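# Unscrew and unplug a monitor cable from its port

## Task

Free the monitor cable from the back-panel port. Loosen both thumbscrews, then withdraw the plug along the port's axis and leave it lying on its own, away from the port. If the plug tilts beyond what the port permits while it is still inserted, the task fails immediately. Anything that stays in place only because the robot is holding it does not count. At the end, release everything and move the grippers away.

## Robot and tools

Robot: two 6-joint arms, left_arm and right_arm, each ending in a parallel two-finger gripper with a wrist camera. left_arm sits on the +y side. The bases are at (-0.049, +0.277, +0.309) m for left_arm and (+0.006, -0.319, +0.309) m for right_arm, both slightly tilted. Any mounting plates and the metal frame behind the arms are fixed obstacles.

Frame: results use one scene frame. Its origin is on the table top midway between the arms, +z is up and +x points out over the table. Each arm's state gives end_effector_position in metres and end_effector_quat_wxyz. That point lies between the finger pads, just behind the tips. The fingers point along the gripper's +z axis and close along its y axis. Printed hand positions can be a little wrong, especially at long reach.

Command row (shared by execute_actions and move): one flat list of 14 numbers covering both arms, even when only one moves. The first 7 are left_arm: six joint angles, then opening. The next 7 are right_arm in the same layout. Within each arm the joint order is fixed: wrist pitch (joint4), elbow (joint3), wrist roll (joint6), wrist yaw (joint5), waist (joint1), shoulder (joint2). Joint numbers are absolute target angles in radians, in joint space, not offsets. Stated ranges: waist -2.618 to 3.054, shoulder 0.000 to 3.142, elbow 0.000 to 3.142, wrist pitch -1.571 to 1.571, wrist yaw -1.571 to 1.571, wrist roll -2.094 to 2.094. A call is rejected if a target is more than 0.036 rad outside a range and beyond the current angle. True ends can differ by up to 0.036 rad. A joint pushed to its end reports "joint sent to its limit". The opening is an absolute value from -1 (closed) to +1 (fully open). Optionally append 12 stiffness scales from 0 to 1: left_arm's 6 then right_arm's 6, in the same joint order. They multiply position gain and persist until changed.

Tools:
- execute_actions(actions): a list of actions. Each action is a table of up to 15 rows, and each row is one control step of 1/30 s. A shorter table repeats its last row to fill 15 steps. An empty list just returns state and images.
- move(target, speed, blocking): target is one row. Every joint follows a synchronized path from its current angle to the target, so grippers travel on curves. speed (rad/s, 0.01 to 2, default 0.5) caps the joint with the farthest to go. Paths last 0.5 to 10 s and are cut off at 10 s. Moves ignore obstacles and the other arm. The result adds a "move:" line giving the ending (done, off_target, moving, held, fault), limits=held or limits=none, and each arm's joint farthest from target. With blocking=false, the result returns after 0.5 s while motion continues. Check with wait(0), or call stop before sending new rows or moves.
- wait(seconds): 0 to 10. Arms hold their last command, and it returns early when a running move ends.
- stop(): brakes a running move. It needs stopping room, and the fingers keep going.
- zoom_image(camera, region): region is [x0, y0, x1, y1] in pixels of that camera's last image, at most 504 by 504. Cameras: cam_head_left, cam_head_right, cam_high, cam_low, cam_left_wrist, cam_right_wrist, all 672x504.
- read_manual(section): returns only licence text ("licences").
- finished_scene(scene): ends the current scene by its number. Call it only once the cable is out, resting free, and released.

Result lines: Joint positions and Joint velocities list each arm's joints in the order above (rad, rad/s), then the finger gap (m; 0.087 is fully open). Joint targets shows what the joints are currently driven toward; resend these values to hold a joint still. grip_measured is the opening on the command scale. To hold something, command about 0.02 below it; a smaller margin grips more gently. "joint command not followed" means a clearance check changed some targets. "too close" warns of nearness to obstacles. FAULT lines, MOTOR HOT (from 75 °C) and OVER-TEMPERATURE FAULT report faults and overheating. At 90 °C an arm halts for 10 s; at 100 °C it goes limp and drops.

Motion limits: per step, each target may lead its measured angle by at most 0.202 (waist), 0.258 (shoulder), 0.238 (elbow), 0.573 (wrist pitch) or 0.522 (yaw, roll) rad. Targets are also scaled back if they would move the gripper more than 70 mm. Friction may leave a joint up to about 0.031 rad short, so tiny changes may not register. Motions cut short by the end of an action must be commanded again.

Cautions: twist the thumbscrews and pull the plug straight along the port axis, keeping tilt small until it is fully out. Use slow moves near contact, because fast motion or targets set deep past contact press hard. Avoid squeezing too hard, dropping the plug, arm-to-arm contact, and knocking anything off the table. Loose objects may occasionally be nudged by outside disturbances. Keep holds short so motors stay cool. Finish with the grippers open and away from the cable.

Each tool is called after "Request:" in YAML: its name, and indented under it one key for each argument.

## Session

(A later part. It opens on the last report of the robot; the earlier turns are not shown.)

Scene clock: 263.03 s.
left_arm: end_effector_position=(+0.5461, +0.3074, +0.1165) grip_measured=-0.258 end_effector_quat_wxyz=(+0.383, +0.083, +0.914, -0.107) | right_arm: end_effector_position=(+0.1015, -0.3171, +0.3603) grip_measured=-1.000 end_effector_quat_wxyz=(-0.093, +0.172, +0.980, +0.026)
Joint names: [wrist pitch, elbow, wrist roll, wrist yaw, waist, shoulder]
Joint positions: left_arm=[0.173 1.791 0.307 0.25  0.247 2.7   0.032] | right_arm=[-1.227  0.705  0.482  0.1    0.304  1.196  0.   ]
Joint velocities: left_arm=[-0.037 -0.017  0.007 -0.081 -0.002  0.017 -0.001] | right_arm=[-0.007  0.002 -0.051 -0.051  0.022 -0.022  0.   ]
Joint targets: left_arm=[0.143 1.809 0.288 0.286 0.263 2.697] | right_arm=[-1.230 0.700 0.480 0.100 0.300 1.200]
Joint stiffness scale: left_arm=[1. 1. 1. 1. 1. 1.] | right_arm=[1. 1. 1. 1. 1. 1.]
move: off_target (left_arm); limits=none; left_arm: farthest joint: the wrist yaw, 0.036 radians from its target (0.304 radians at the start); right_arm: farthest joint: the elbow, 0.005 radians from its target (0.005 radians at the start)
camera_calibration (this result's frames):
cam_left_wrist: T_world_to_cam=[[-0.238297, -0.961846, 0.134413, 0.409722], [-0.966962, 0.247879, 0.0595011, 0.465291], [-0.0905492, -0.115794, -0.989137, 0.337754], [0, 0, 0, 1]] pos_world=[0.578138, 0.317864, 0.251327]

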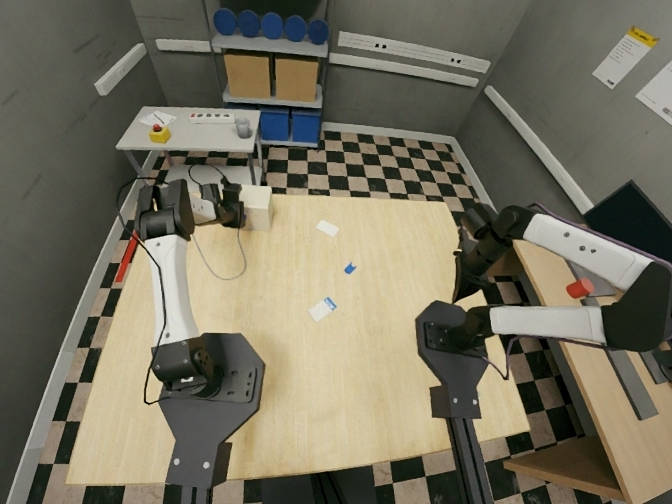

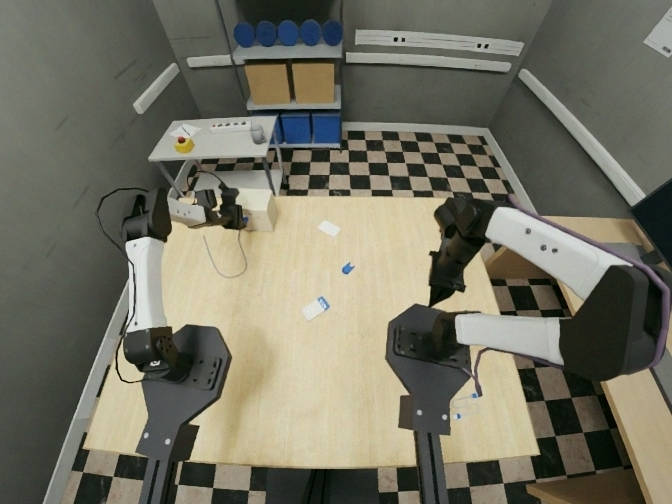

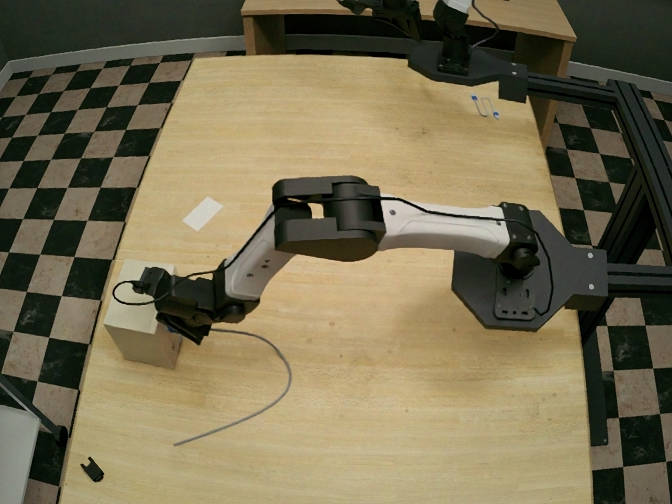

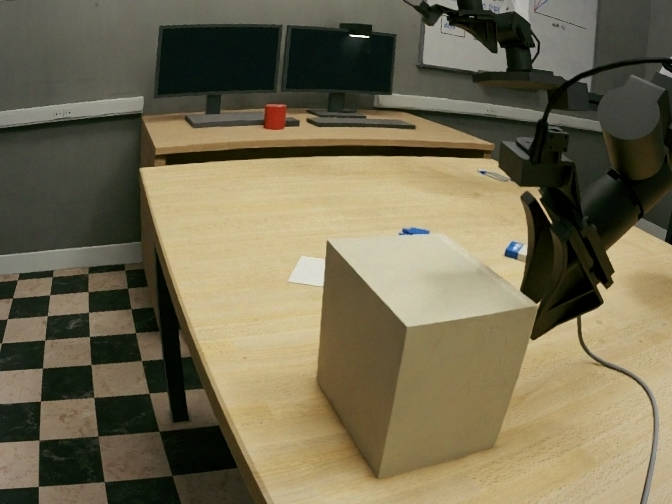

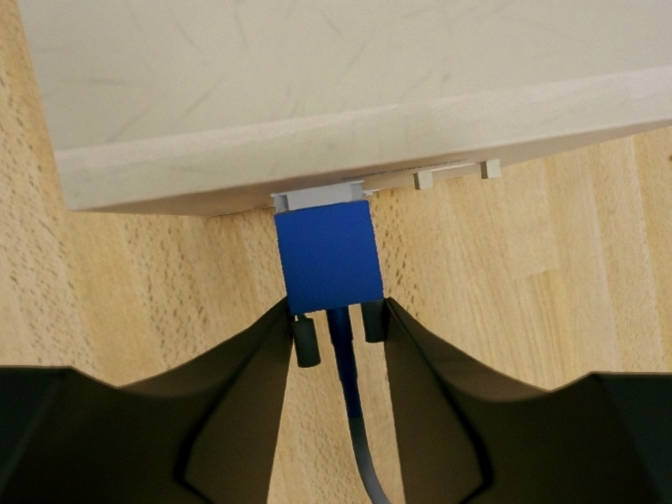

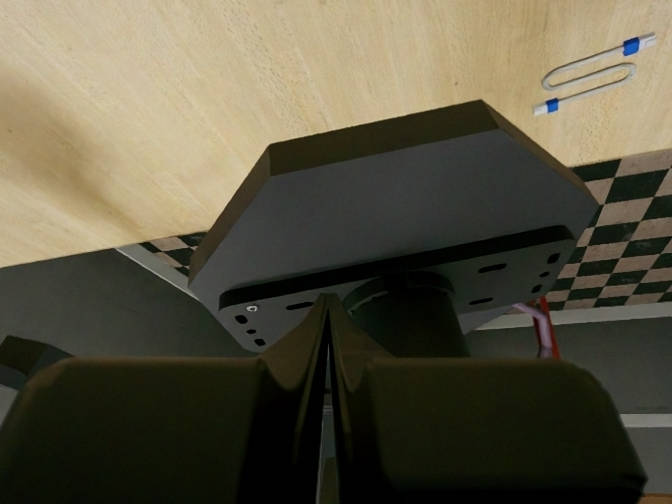

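Request:
execute_actions:
  actions:
    - [[0.143,1.809,0.288,0.286,0.263,2.697,0.25,-1.23,0.7,0.48,0.1,0.3,1.2,-1]]

Scene clock: 265.30 s.
left_arm: end_effector_position=(+0.5446, +0.3062, +0.1169) grip_measured=+0.250 end_effector_quat_wxyz=(+0.381, +0.079, +0.913, -0.121) | right_arm: end_effector_position=(+0.1015, -0.3171, +0.3603) grip_measured=-1.000 end_effector_quat_wxyz=(-0.093, +0.172, +0.980, +0.026)
Joint names: [wrist pitch, elbow, wrist roll, wrist yaw, waist, shoulder]
Joint positions: left_arm=[0.162 1.794 0.294 0.275 0.254 2.7   0.055] | right_arm=[-1.227  0.705  0.482  0.1    0.304  1.196  0.   ]
Joint velocities: left_arm=[-0.037 -0.007  0.007 -0.022  0.007 -0.012  0.002] | right_arm=[ 0.007 -0.002  0.022  0.051  0.002  0.002  0.   ]
Joint targets: left_arm=[0.143 1.809 0.288 0.286 0.263 2.697] | right_arm=[-1.230 0.700 0.480 0.100 0.300 1.200]
Joint stiffness scale: left_arm=[1. 1. 1. 1. 1. 1.] | right_arm=[1. 1. 1. 1. 1. 1.]
camera_calibration (this result's frames):
cam_left_wrist: T_world_to_cam=[[-0.239685, -0.957057, 0.163075, 0.404156], [-0.965946, 0.251949, 0.0589097, 0.462396], [-0.0974666, -0.143402, -0.984853, 0.349546], [0, 0, 0, 1]] pos_world=[0.577588, 0.320426, 0.251104]

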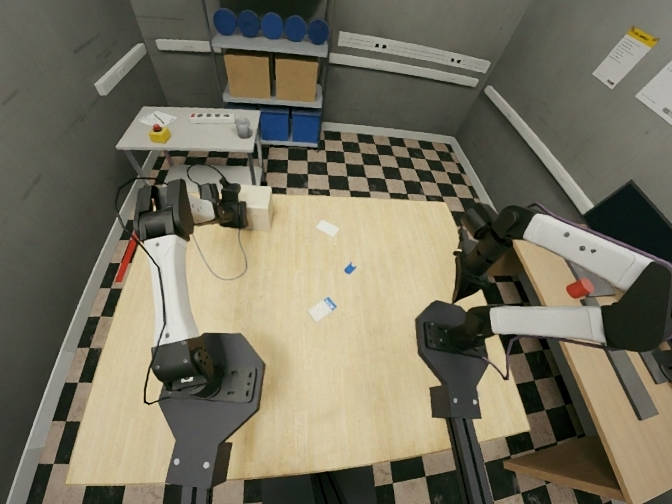

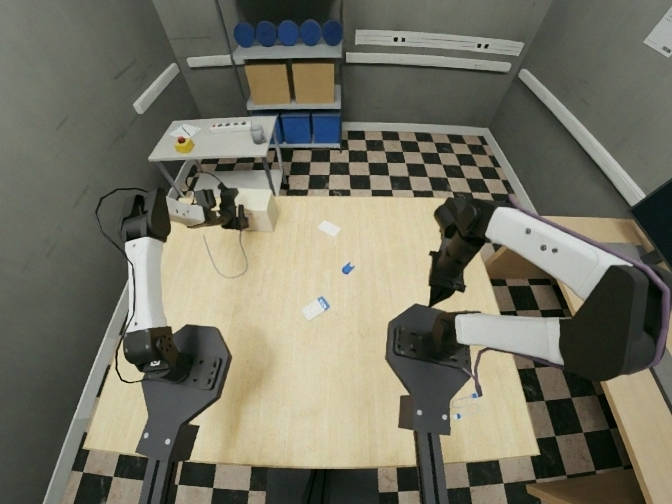

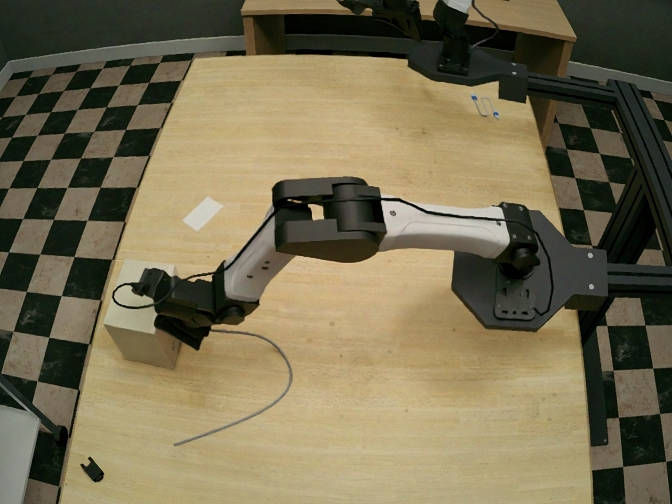

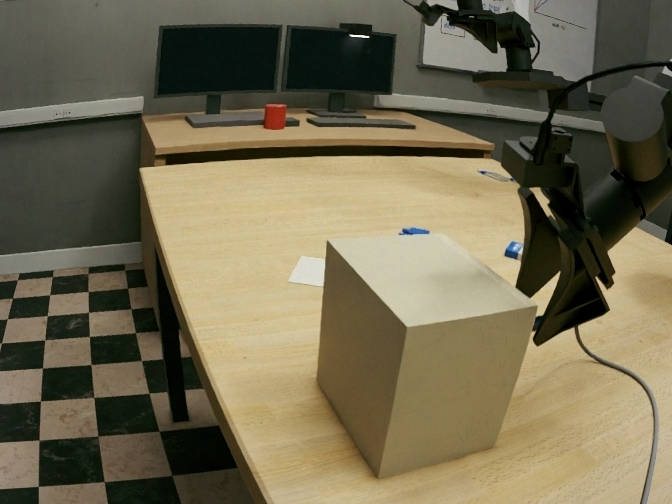

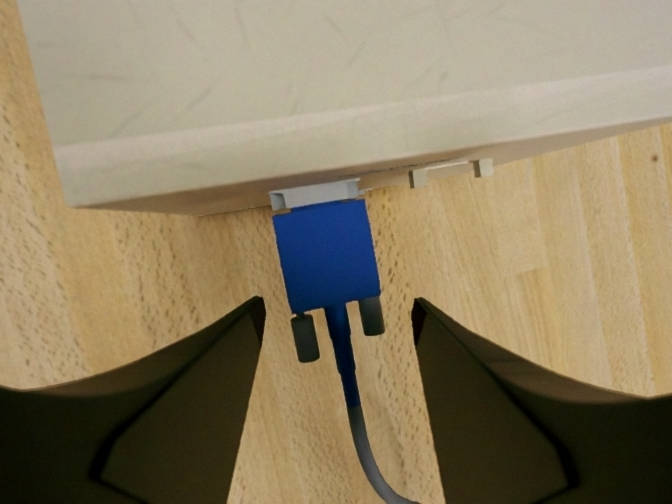

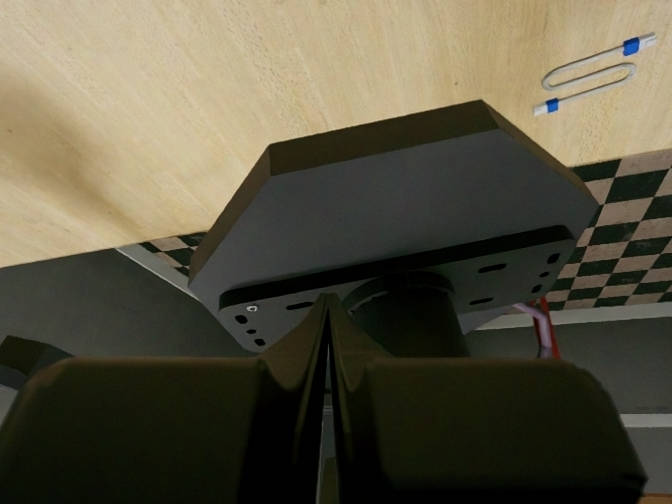

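Request:
move:
  target: [0.295,1.62,0.203,-0.05,0.142,2.606,0.25,-1.23,0.7,0.48,0.1,0.3,1.2,-1]
  speed: 0.4

Request:
move:
  target: [0.31,1.665,0.203,-0.05,0.142,2.657,-0.76,-1.23,0.7,0.48,0.1,0.3,1.2,-1]
  speed: 0.06

Scene clock: 270.63 s.
left_arm: end_effector_position=(+0.5375, +0.2935, +0.1333) grip_measured=+0.250 end_effector_quat_wxyz=(+0.383, +0.031, +0.923, -0.013) | right_arm: end_effector_position=(+0.1015, -0.3171, +0.3603) grip_measured=-1.000 end_effector_quat_wxyz=(-0.093, +0.172, +0.980, +0.026)
Joint names: [wrist pitch, elbow, wrist roll, wrist yaw, waist, shoulder]
Joint positions: left_arm=[ 0.289  1.64   0.209 -0.038  0.145  2.615  0.055] | right_arm=[-1.227  0.705  0.482  0.1    0.304  1.196  0.   ]
Joint velocities: left_arm=[-0.037 -0.012 -0.022 -0.022 -0.002  0.007 -0.001] | right_arm=[ 0.051  0.012 -0.051 -0.125  0.007 -0.007  0.   ]
Joint targets: left_arm=[0.295 1.620 0.203 -0.050 0.142 2.606] | right_arm=[-1.230 0.700 0.480 0.100 0.300 1.200]
Joint stiffness scale: left_arm=[1. 1. 1. 1. 1. 1.] | right_arm=[1. 1. 1. 1. 1. 1.]
move: done; limits=none; left_arm: farthest joint: the elbow, 0.020 radians from its target (0.174 radians at the start); right_arm: farthest joint: the elbow, 0.005 radians from its target (0.005 radians at the start)
camera_calibration (this result's frames):
cam_left_wrist: T_world_to_cam=[[-0.0711466, -0.997458, 0.00398932, 0.330084], [-0.993884, 0.0712292, 0.0843893, 0.522429], [-0.0844589, 0.0020391, -0.996425, 0.3151], [0, 0, 0, 1]] pos_world=[0.569331, 0.29139, 0.268569]

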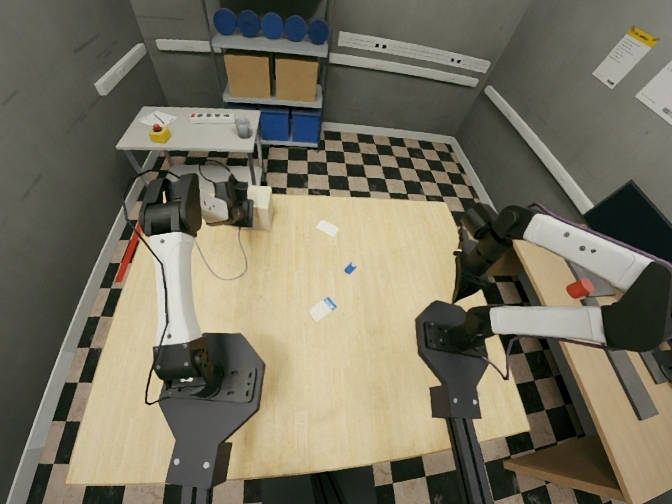

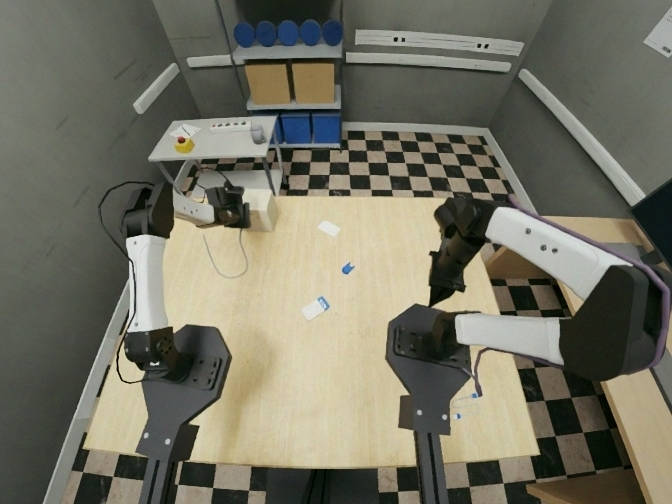

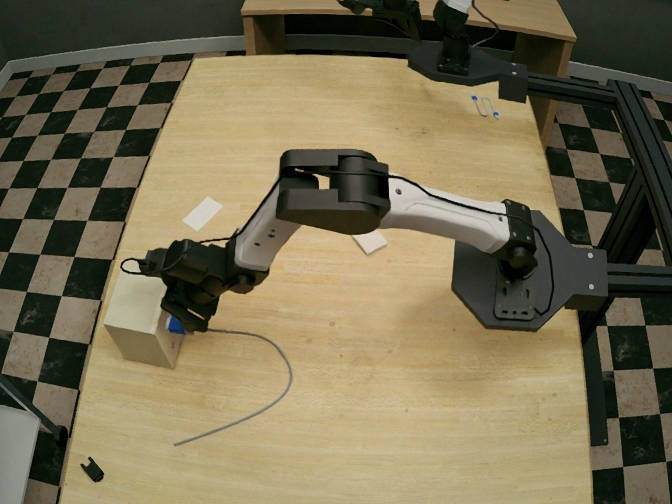

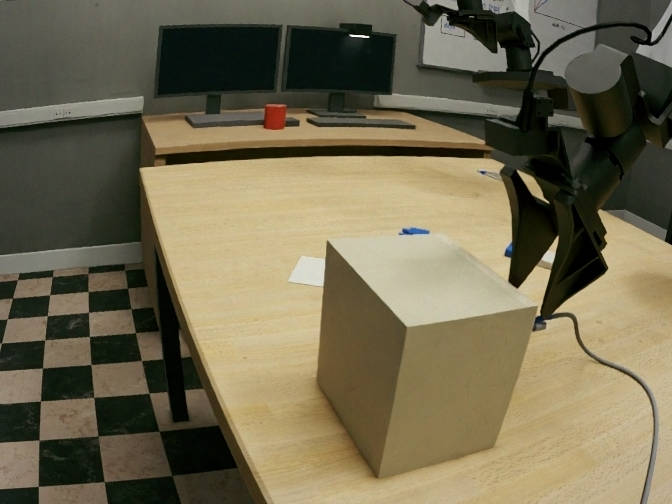

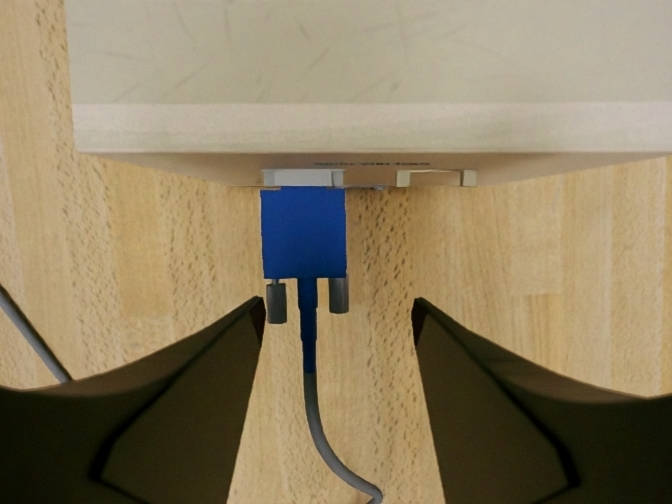

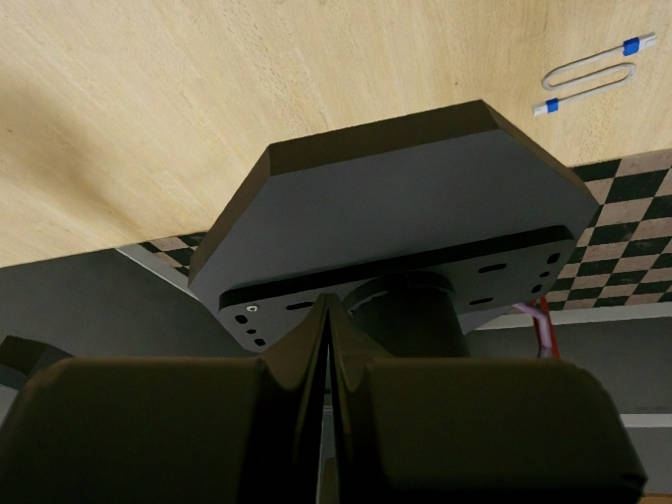

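Scene clock: 271.80 s.
left_arm: end_effector_position=(+0.5377, +0.2923, +0.1255) grip_measured=-0.760 end_effector_quat_wxyz=(+0.383, +0.030, +0.923, -0.013) | right_arm: end_effector_position=(+0.1015, -0.3171, +0.3603) grip_measured=-1.000 end_effector_quat_wxyz=(-0.093, +0.172, +0.980, +0.026)
Joint names: [wrist pitch, elbow, wrist roll, wrist yaw, waist, shoulder]
Joint positions: left_arm=[ 0.304  1.65   0.209 -0.039  0.145  2.639  0.011] | right_arm=[-1.227  0.705  0.482  0.1    0.304  1.196  0.   ]
Joint velocities: left_arm=[-0.007  0.002 -0.007  0.022 -0.012 -0.027  0.001] | right_arm=[-0.066 -0.002 -0.022  0.037 -0.002  0.002  0.   ]
Joint targets: left_arm=[0.310 1.665 0.203 -0.050 0.142 2.657] | right_arm=[-1.230 0.700 0.480 0.100 0.300 1.200]
Joint stiffness scale: left_arm=[1. 1. 1. 1. 1. 1.] | right_arm=[1. 1. 1. 1. 1. 1.]
move: done; limits=none; left_arm: farthest joint: the shoulder, 0.018 radians from its target (0.042 radians at the start); right_arm: farthest joint: the elbow, 0.005 radians from its target (0.005 radians at the start)
camera_calibration (this result's frames):
cam_left_wrist: T_world_to_cam=[[-0.0698919, -0.997549, 0.00332786, 0.328375], [-0.99405, 0.0699254, 0.0835151, 0.523965], [-0.0835431, 0.00252897, -0.996501, 0.306674], [0, 0, 0, 1]] pos_world=[0.569419, 0.290156, 0.260749]

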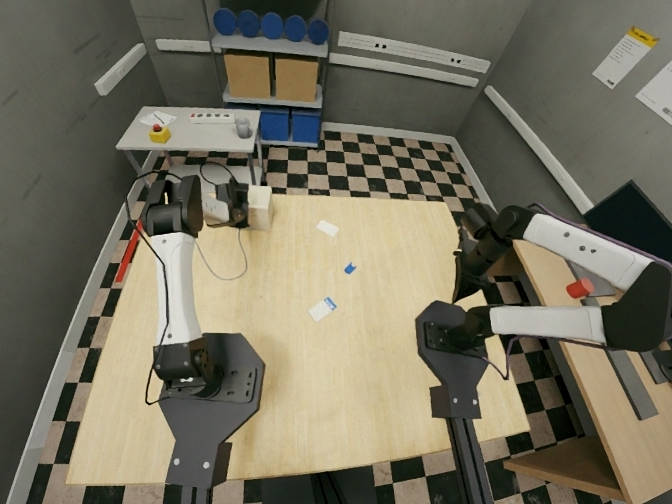

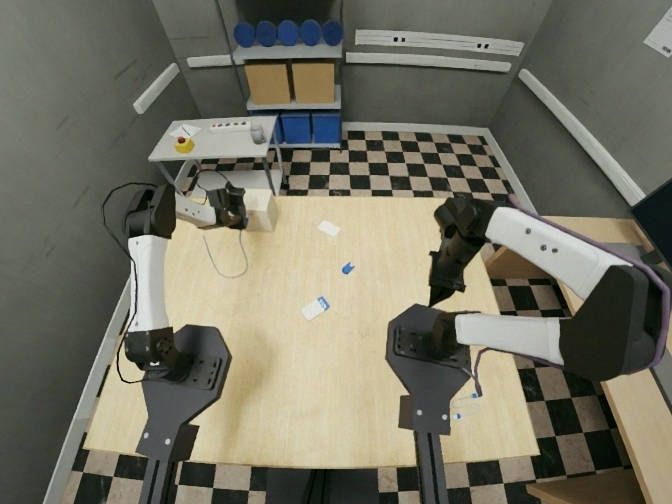

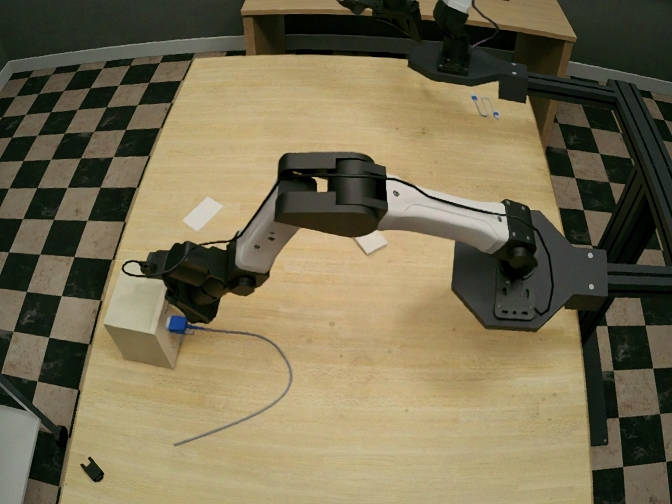

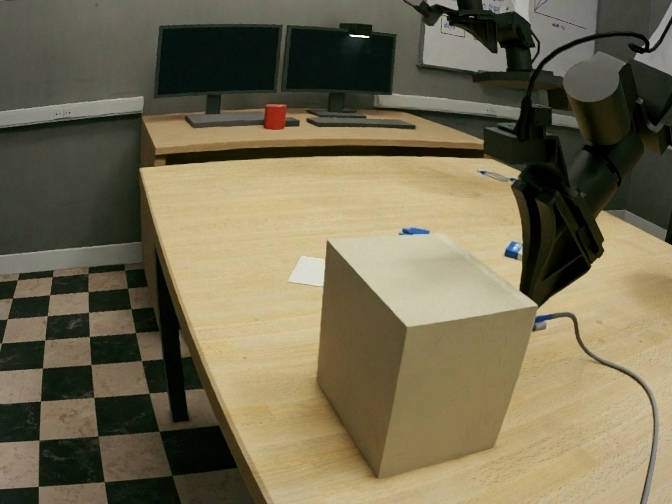

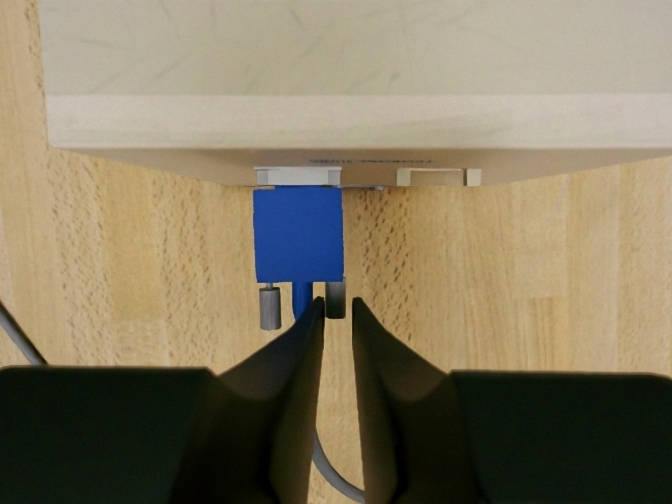

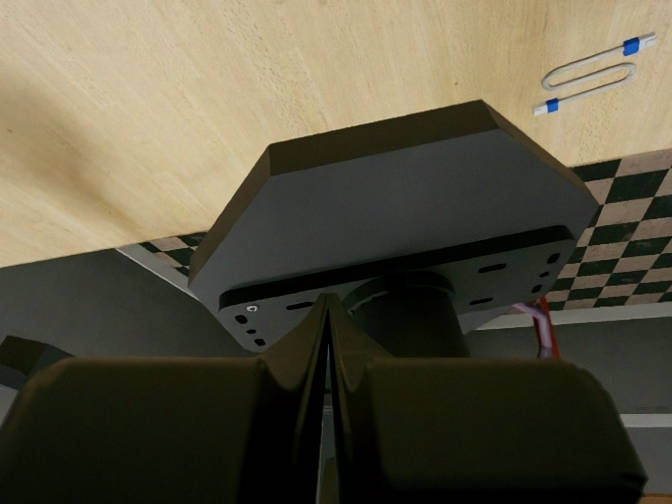

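Request:
execute_actions:
  actions:
    - [[0.31,1.665,0.203,-0.05,0.15,2.657,-0.76,-1.23,0.7,0.48,0.1,0.3,1.2,-1],[0.31,1.665,0.203,-0.05,0.154,2.657,-0.76,-1.23,0.7,0.48,0.1,0.3,1.2,-1],[0.31,1.665,0.203,-0.05,0.157,2.657,-0.76,-1.23,0.7,0.48,0.1,0.3,1.2,-1],[0.31,1.665,0.203,-0.05,0.157,2.657,-0.76,-1.23,0.7,0.48,0.1,0.3,1.2,-1],[0.31,1.665,0.203,-0.05,0.157,2.657,-0.76,-1.23,0.7,0.48,0.1,0.3,1.2,-1],[0.31,1.665,0.203,-0.05,0.157,2.657,-0.76,-1.23,0.7,0.48,0.1,0.3,1.2,-1],[0.313,1.667,0.203,-0.05,0.157,2.661,-0.76,-1.23,0.7,0.48,0.1,0.3,1.2,-1],[0.315,1.668,0.203,-0.05,0.158,2.664,-0.76,-1.23,0.7,0.48,0.1,0.3,1.2,-1],[0.317,1.67,0.203,-0.05,0.158,2.667,-0.76,-1.23,0.7,0.48,0.1,0.3,1.2,-1],[0.319,1.671,0.203,-0.05,0.158,2.67,-0.76,-1.23,0.7,0.48,0.1,0.3,1.2,-1],[0.321,1.672,0.203,-0.05,0.159,2.673,-0.76,-1.23,0.7,0.48,0.1,0.3,1.2,-1],[0.323,1.673,0.203,-0.05,0.159,2.676,-0.76,-1.23,0.7,0.48,0.1,0.3,1.2,-1],[0.325,1.674,0.203,-0.05,0.159,2.679,-0.76,-1.23,0.7,0.48,0.1,0.3,1.2,-1],[0.326,1.675,0.203,-0.05,0.16,2.682,-0.76,-1.23,0.7,0.48,0.1,0.3,1.2,-1],[0.327,1.676,0.203,-0.05,0.16,2.684,-0.76,-1.23,0.7,0.48,0.1,0.3,1.2,-1]]
    - [[0.327,1.676,0.203,-0.05,0.16,2.684,-0.76,-1.23,0.7,0.48,0.1,0.3,1.2,-1]]

Request:
zoom_image:
  camera: "cam_left_wrist"
  region: [220,150,440,370]

Scene clock: 273.77 s.
left_arm: end_effector_position=(+0.5372, +0.2929, +0.1162) grip_measured=-0.760 end_effector_quat_wxyz=(+0.383, +0.028, +0.923, -0.012) | right_arm: end_effector_position=(+0.1015, -0.3171, +0.3603) grip_measured=-1.000 end_effector_quat_wxyz=(-0.093, +0.172, +0.980, +0.026)
Joint names: [wrist pitch, elbow, wrist roll, wrist yaw, waist, shoulder]
Joint positions: left_arm=[ 0.32   1.661  0.206 -0.039  0.149  2.666  0.011] | right_arm=[-1.227  0.705  0.482  0.1    0.304  1.196  0.   ]
Joint velocities: left_arm=[ 0.022  0.007 -0.095  0.022 -0.012 -0.017 -0.001] | right_arm=[ 0.022 -0.017 -0.095 -0.066 -0.002 -0.007  0.   ]
Joint targets: left_arm=[0.327 1.676 0.203 -0.050 0.160 2.684] | right_arm=[-1.230 0.700 0.480 0.100 0.300 1.200]
Joint stiffness scale: left_arm=[1. 1. 1. 1. 1. 1.] | right_arm=[1. 1. 1. 1. 1. 1.]
camera_calibration (this result's frames):
cam_left_wrist: T_world_to_cam=[[-0.0642849, -0.997922, 0.00436511, 0.325987], [-0.994356, 0.0644239, 0.0842932, 0.525871], [-0.0843992, 0.00107831, -0.996431, 0.298264], [0, 0, 0, 1]] pos_world=[0.569033, 0.291109, 0.251449]

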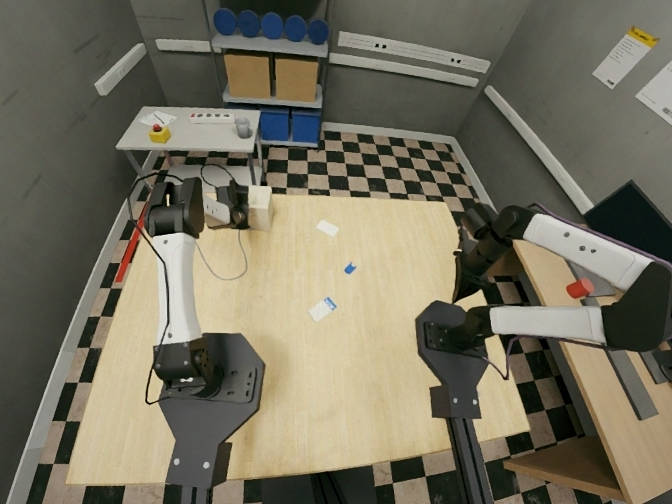

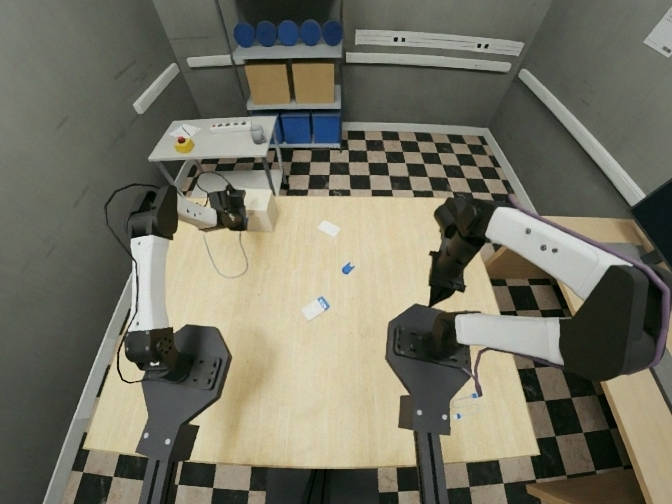

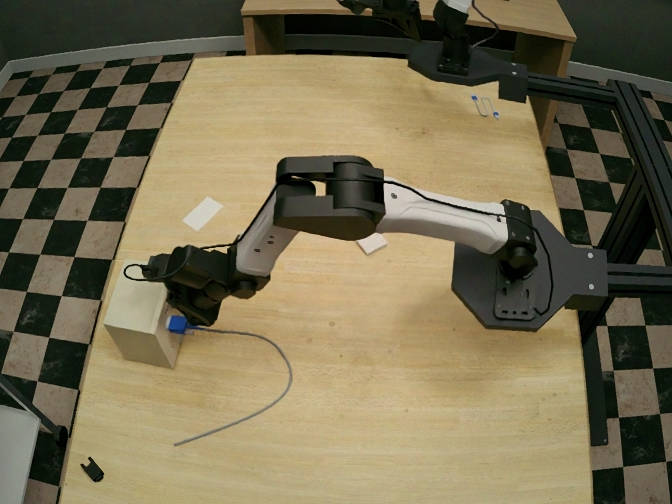

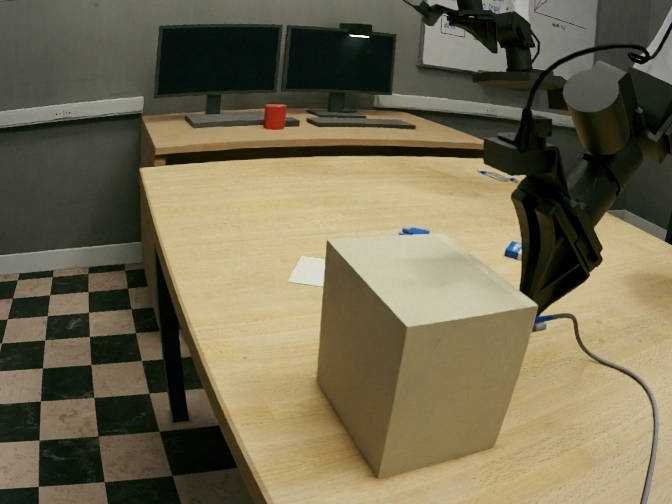

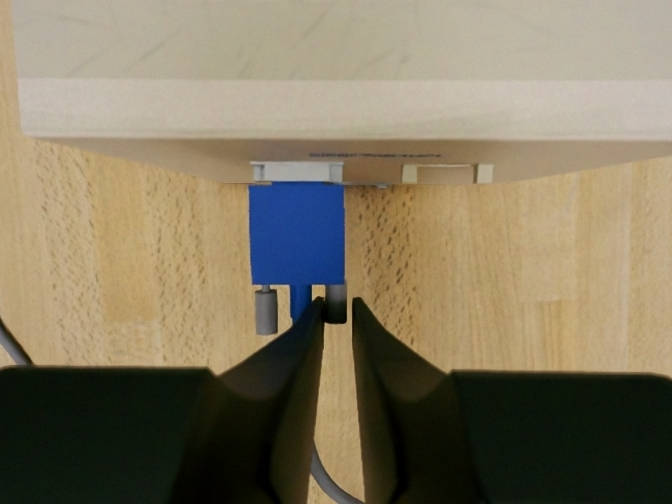

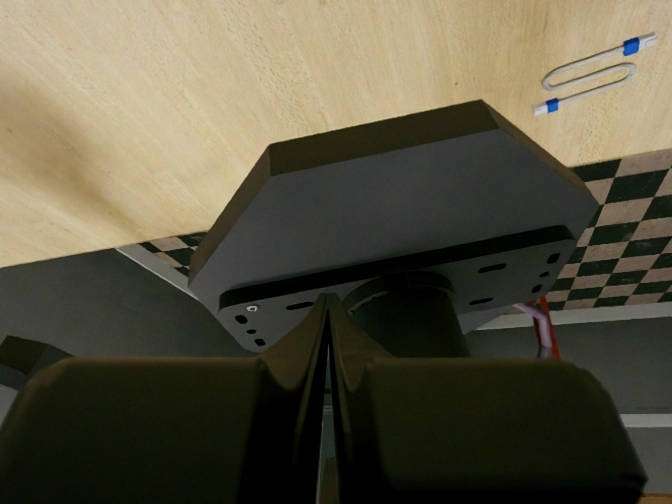

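Region (220, 150, 440, 370) of cam_left_wrist's 672x504 image, scaled by 2.291, with more detail than that image has.

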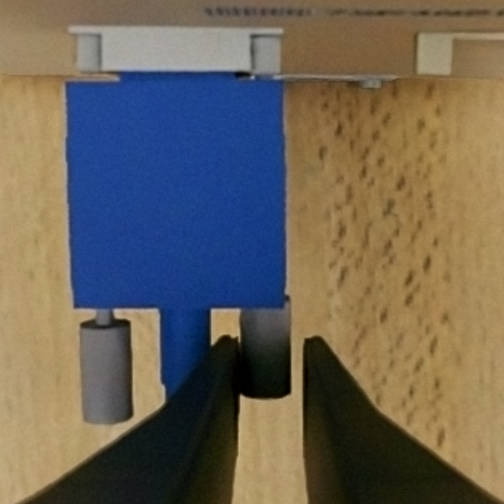

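Request:
execute_actions:
  actions:
    - [[0.334,1.645,0.227,-0.075,0.139,2.686,-0.74,-1.23,0.7,0.48,0.1,0.3,1.2,-1],[0.341,1.636,0.24,-0.1,0.13,2.6875,-0.74,-1.23,0.7,0.48,0.1,0.3,1.2,-1],[0.349,1.634,0.253,-0.125,0.122,2.69,-0.74,-1.23,0.7,0.48,0.1,0.3,1.2,-1],[0.357,1.632,0.266,-0.15,0.1135,2.692,-0.74,-1.23,0.7,0.48,0.1,0.3,1.2,-1],[0.365,1.63,0.28,-0.174,0.105,2.695,-0.74,-1.23,0.7,0.48,0.1,0.3,1.2,-1],[0.374,1.629,0.294,-0.198,0.097,2.6986,-0.74,-1.23,0.7,0.48,0.1,0.3,1.2,-1],[0.383,1.629,0.309,-0.222,0.089,2.7025,-0.74,-1.23,0.7,0.48,0.1,0.3,1.2,-1],[0.392,1.629,0.324,-0.246,0.081,2.707,-0.74,-1.23,0.7,0.48,0.1,0.3,1.2,-1],[0.402,1.645,0.339,-0.27,0.074,2.712,-0.74,-1.23,0.7,0.48,0.1,0.3,1.2,-1],[0.413,1.663,0.355,-0.293,0.066,2.717,-0.74,-1.23,0.7,0.48,0.1,0.3,1.2,-1],[0.423,1.664,0.371,-0.316,0.059,2.7225,-0.74,-1.23,0.7,0.48,0.1,0.3,1.2,-1],[0.434,1.666,0.388,-0.339,0.051,2.7286,-0.74,-1.23,0.7,0.48,0.1,0.3,1.2,-1],[0.445,1.668,0.405,-0.361,0.044,2.735,-0.74,-1.23,0.7,0.48,0.1,0.3,1.2,-1],[0.457,1.67,0.423,-0.384,0.037,2.742,-0.74,-1.23,0.7,0.48,0.1,0.3,1.2,-1],[0.469,1.673,0.441,-0.406,0.03,2.7496,-0.74,-1.23,0.7,0.48,0.1,0.3,1.2,-1]]

Scene clock: 275.57 s.
left_arm: end_effector_position=(+0.5370, +0.2897, +0.1144) grip_measured=-0.740 end_effector_quat_wxyz=(+0.383, +0.084, +0.911, +0.126) | right_arm: end_effector_position=(+0.1015, -0.3171, +0.3603) grip_measured=-1.000 end_effector_quat_wxyz=(-0.093, +0.172, +0.980, +0.026)
Joint names: [wrist pitch, elbow, wrist roll, wrist yaw, waist, shoulder]
Joint positions: left_arm=[ 0.426  1.654  0.371 -0.317  0.055  2.712  0.011] | right_arm=[-1.227  0.705  0.482  0.1    0.304  1.196  0.   ]
Joint velocities: left_arm=[ 0.3    0.081  0.432 -0.637 -0.188  0.198  0.001] | right_arm=[ 0.022 -0.002  0.007 -0.022 -0.012 -0.002  0.   ]
Joint targets: left_arm=[0.469 1.673 0.441 -0.406 0.030 2.749] | right_arm=[-1.230 0.700 0.480 0.100 0.300 1.200]
Joint stiffness scale: left_arm=[1. 1. 1. 1. 1. 1.] | right_arm=[1. 1. 1. 1. 1. 1.]
camera_calibration (this result's frames):
cam_left_wrist: T_world_to_cam=[[-0.0601932, -0.954763, -0.291212, 0.341854], [-0.996023, 0.0382527, 0.080462, 0.534988], [-0.0656825, 0.294898, -0.953269, 0.196359], [0, 0, 0, 1]] pos_world=[0.566335, 0.248019, 0.243688]

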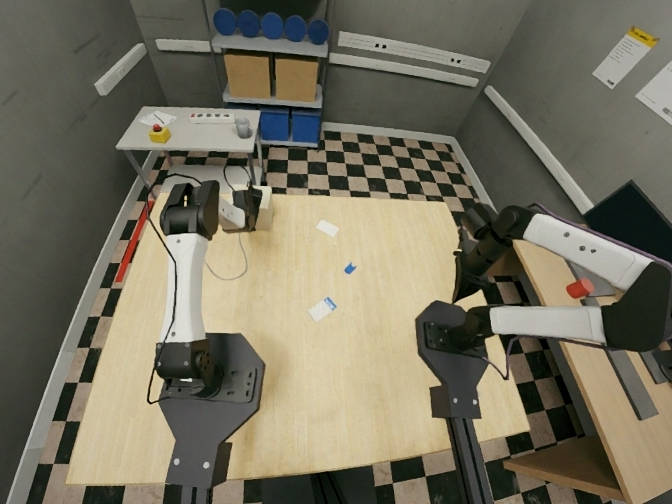

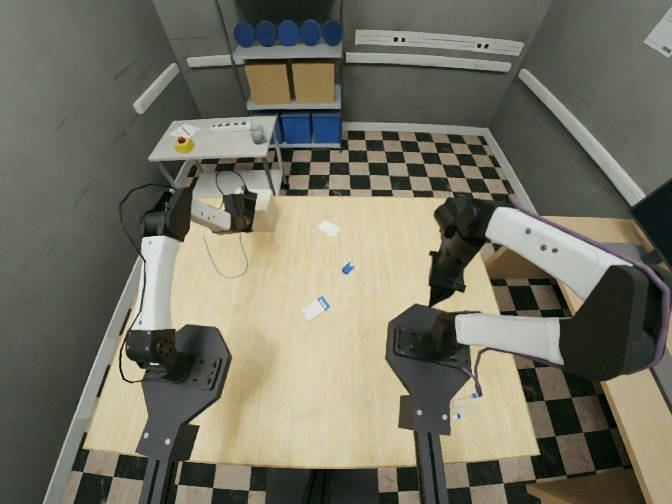

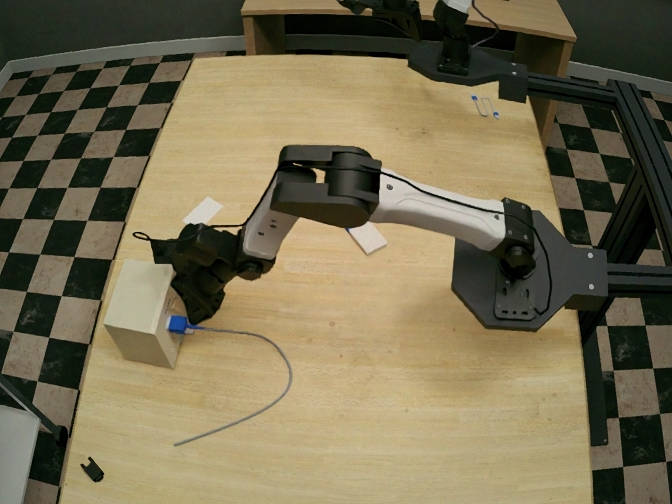

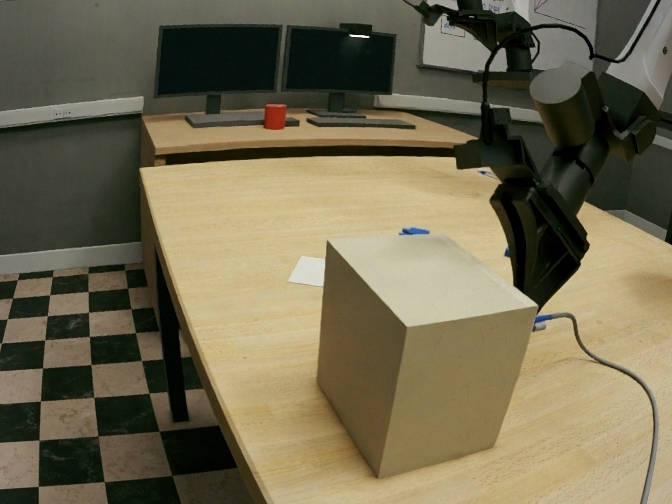

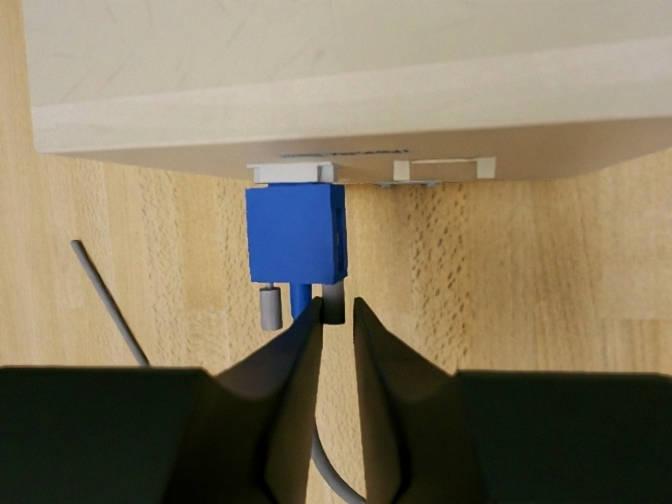

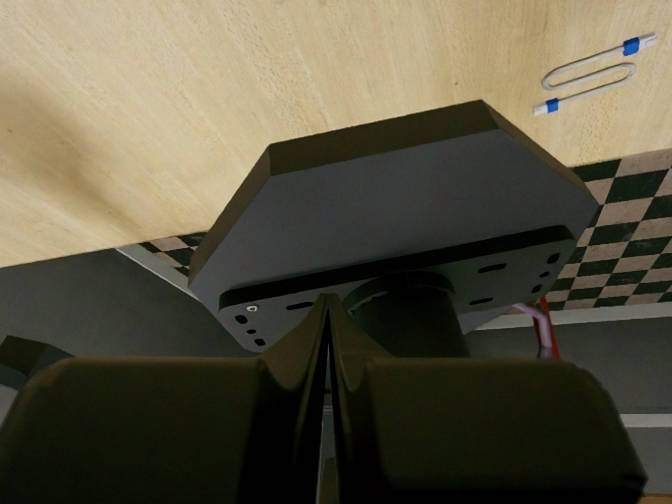

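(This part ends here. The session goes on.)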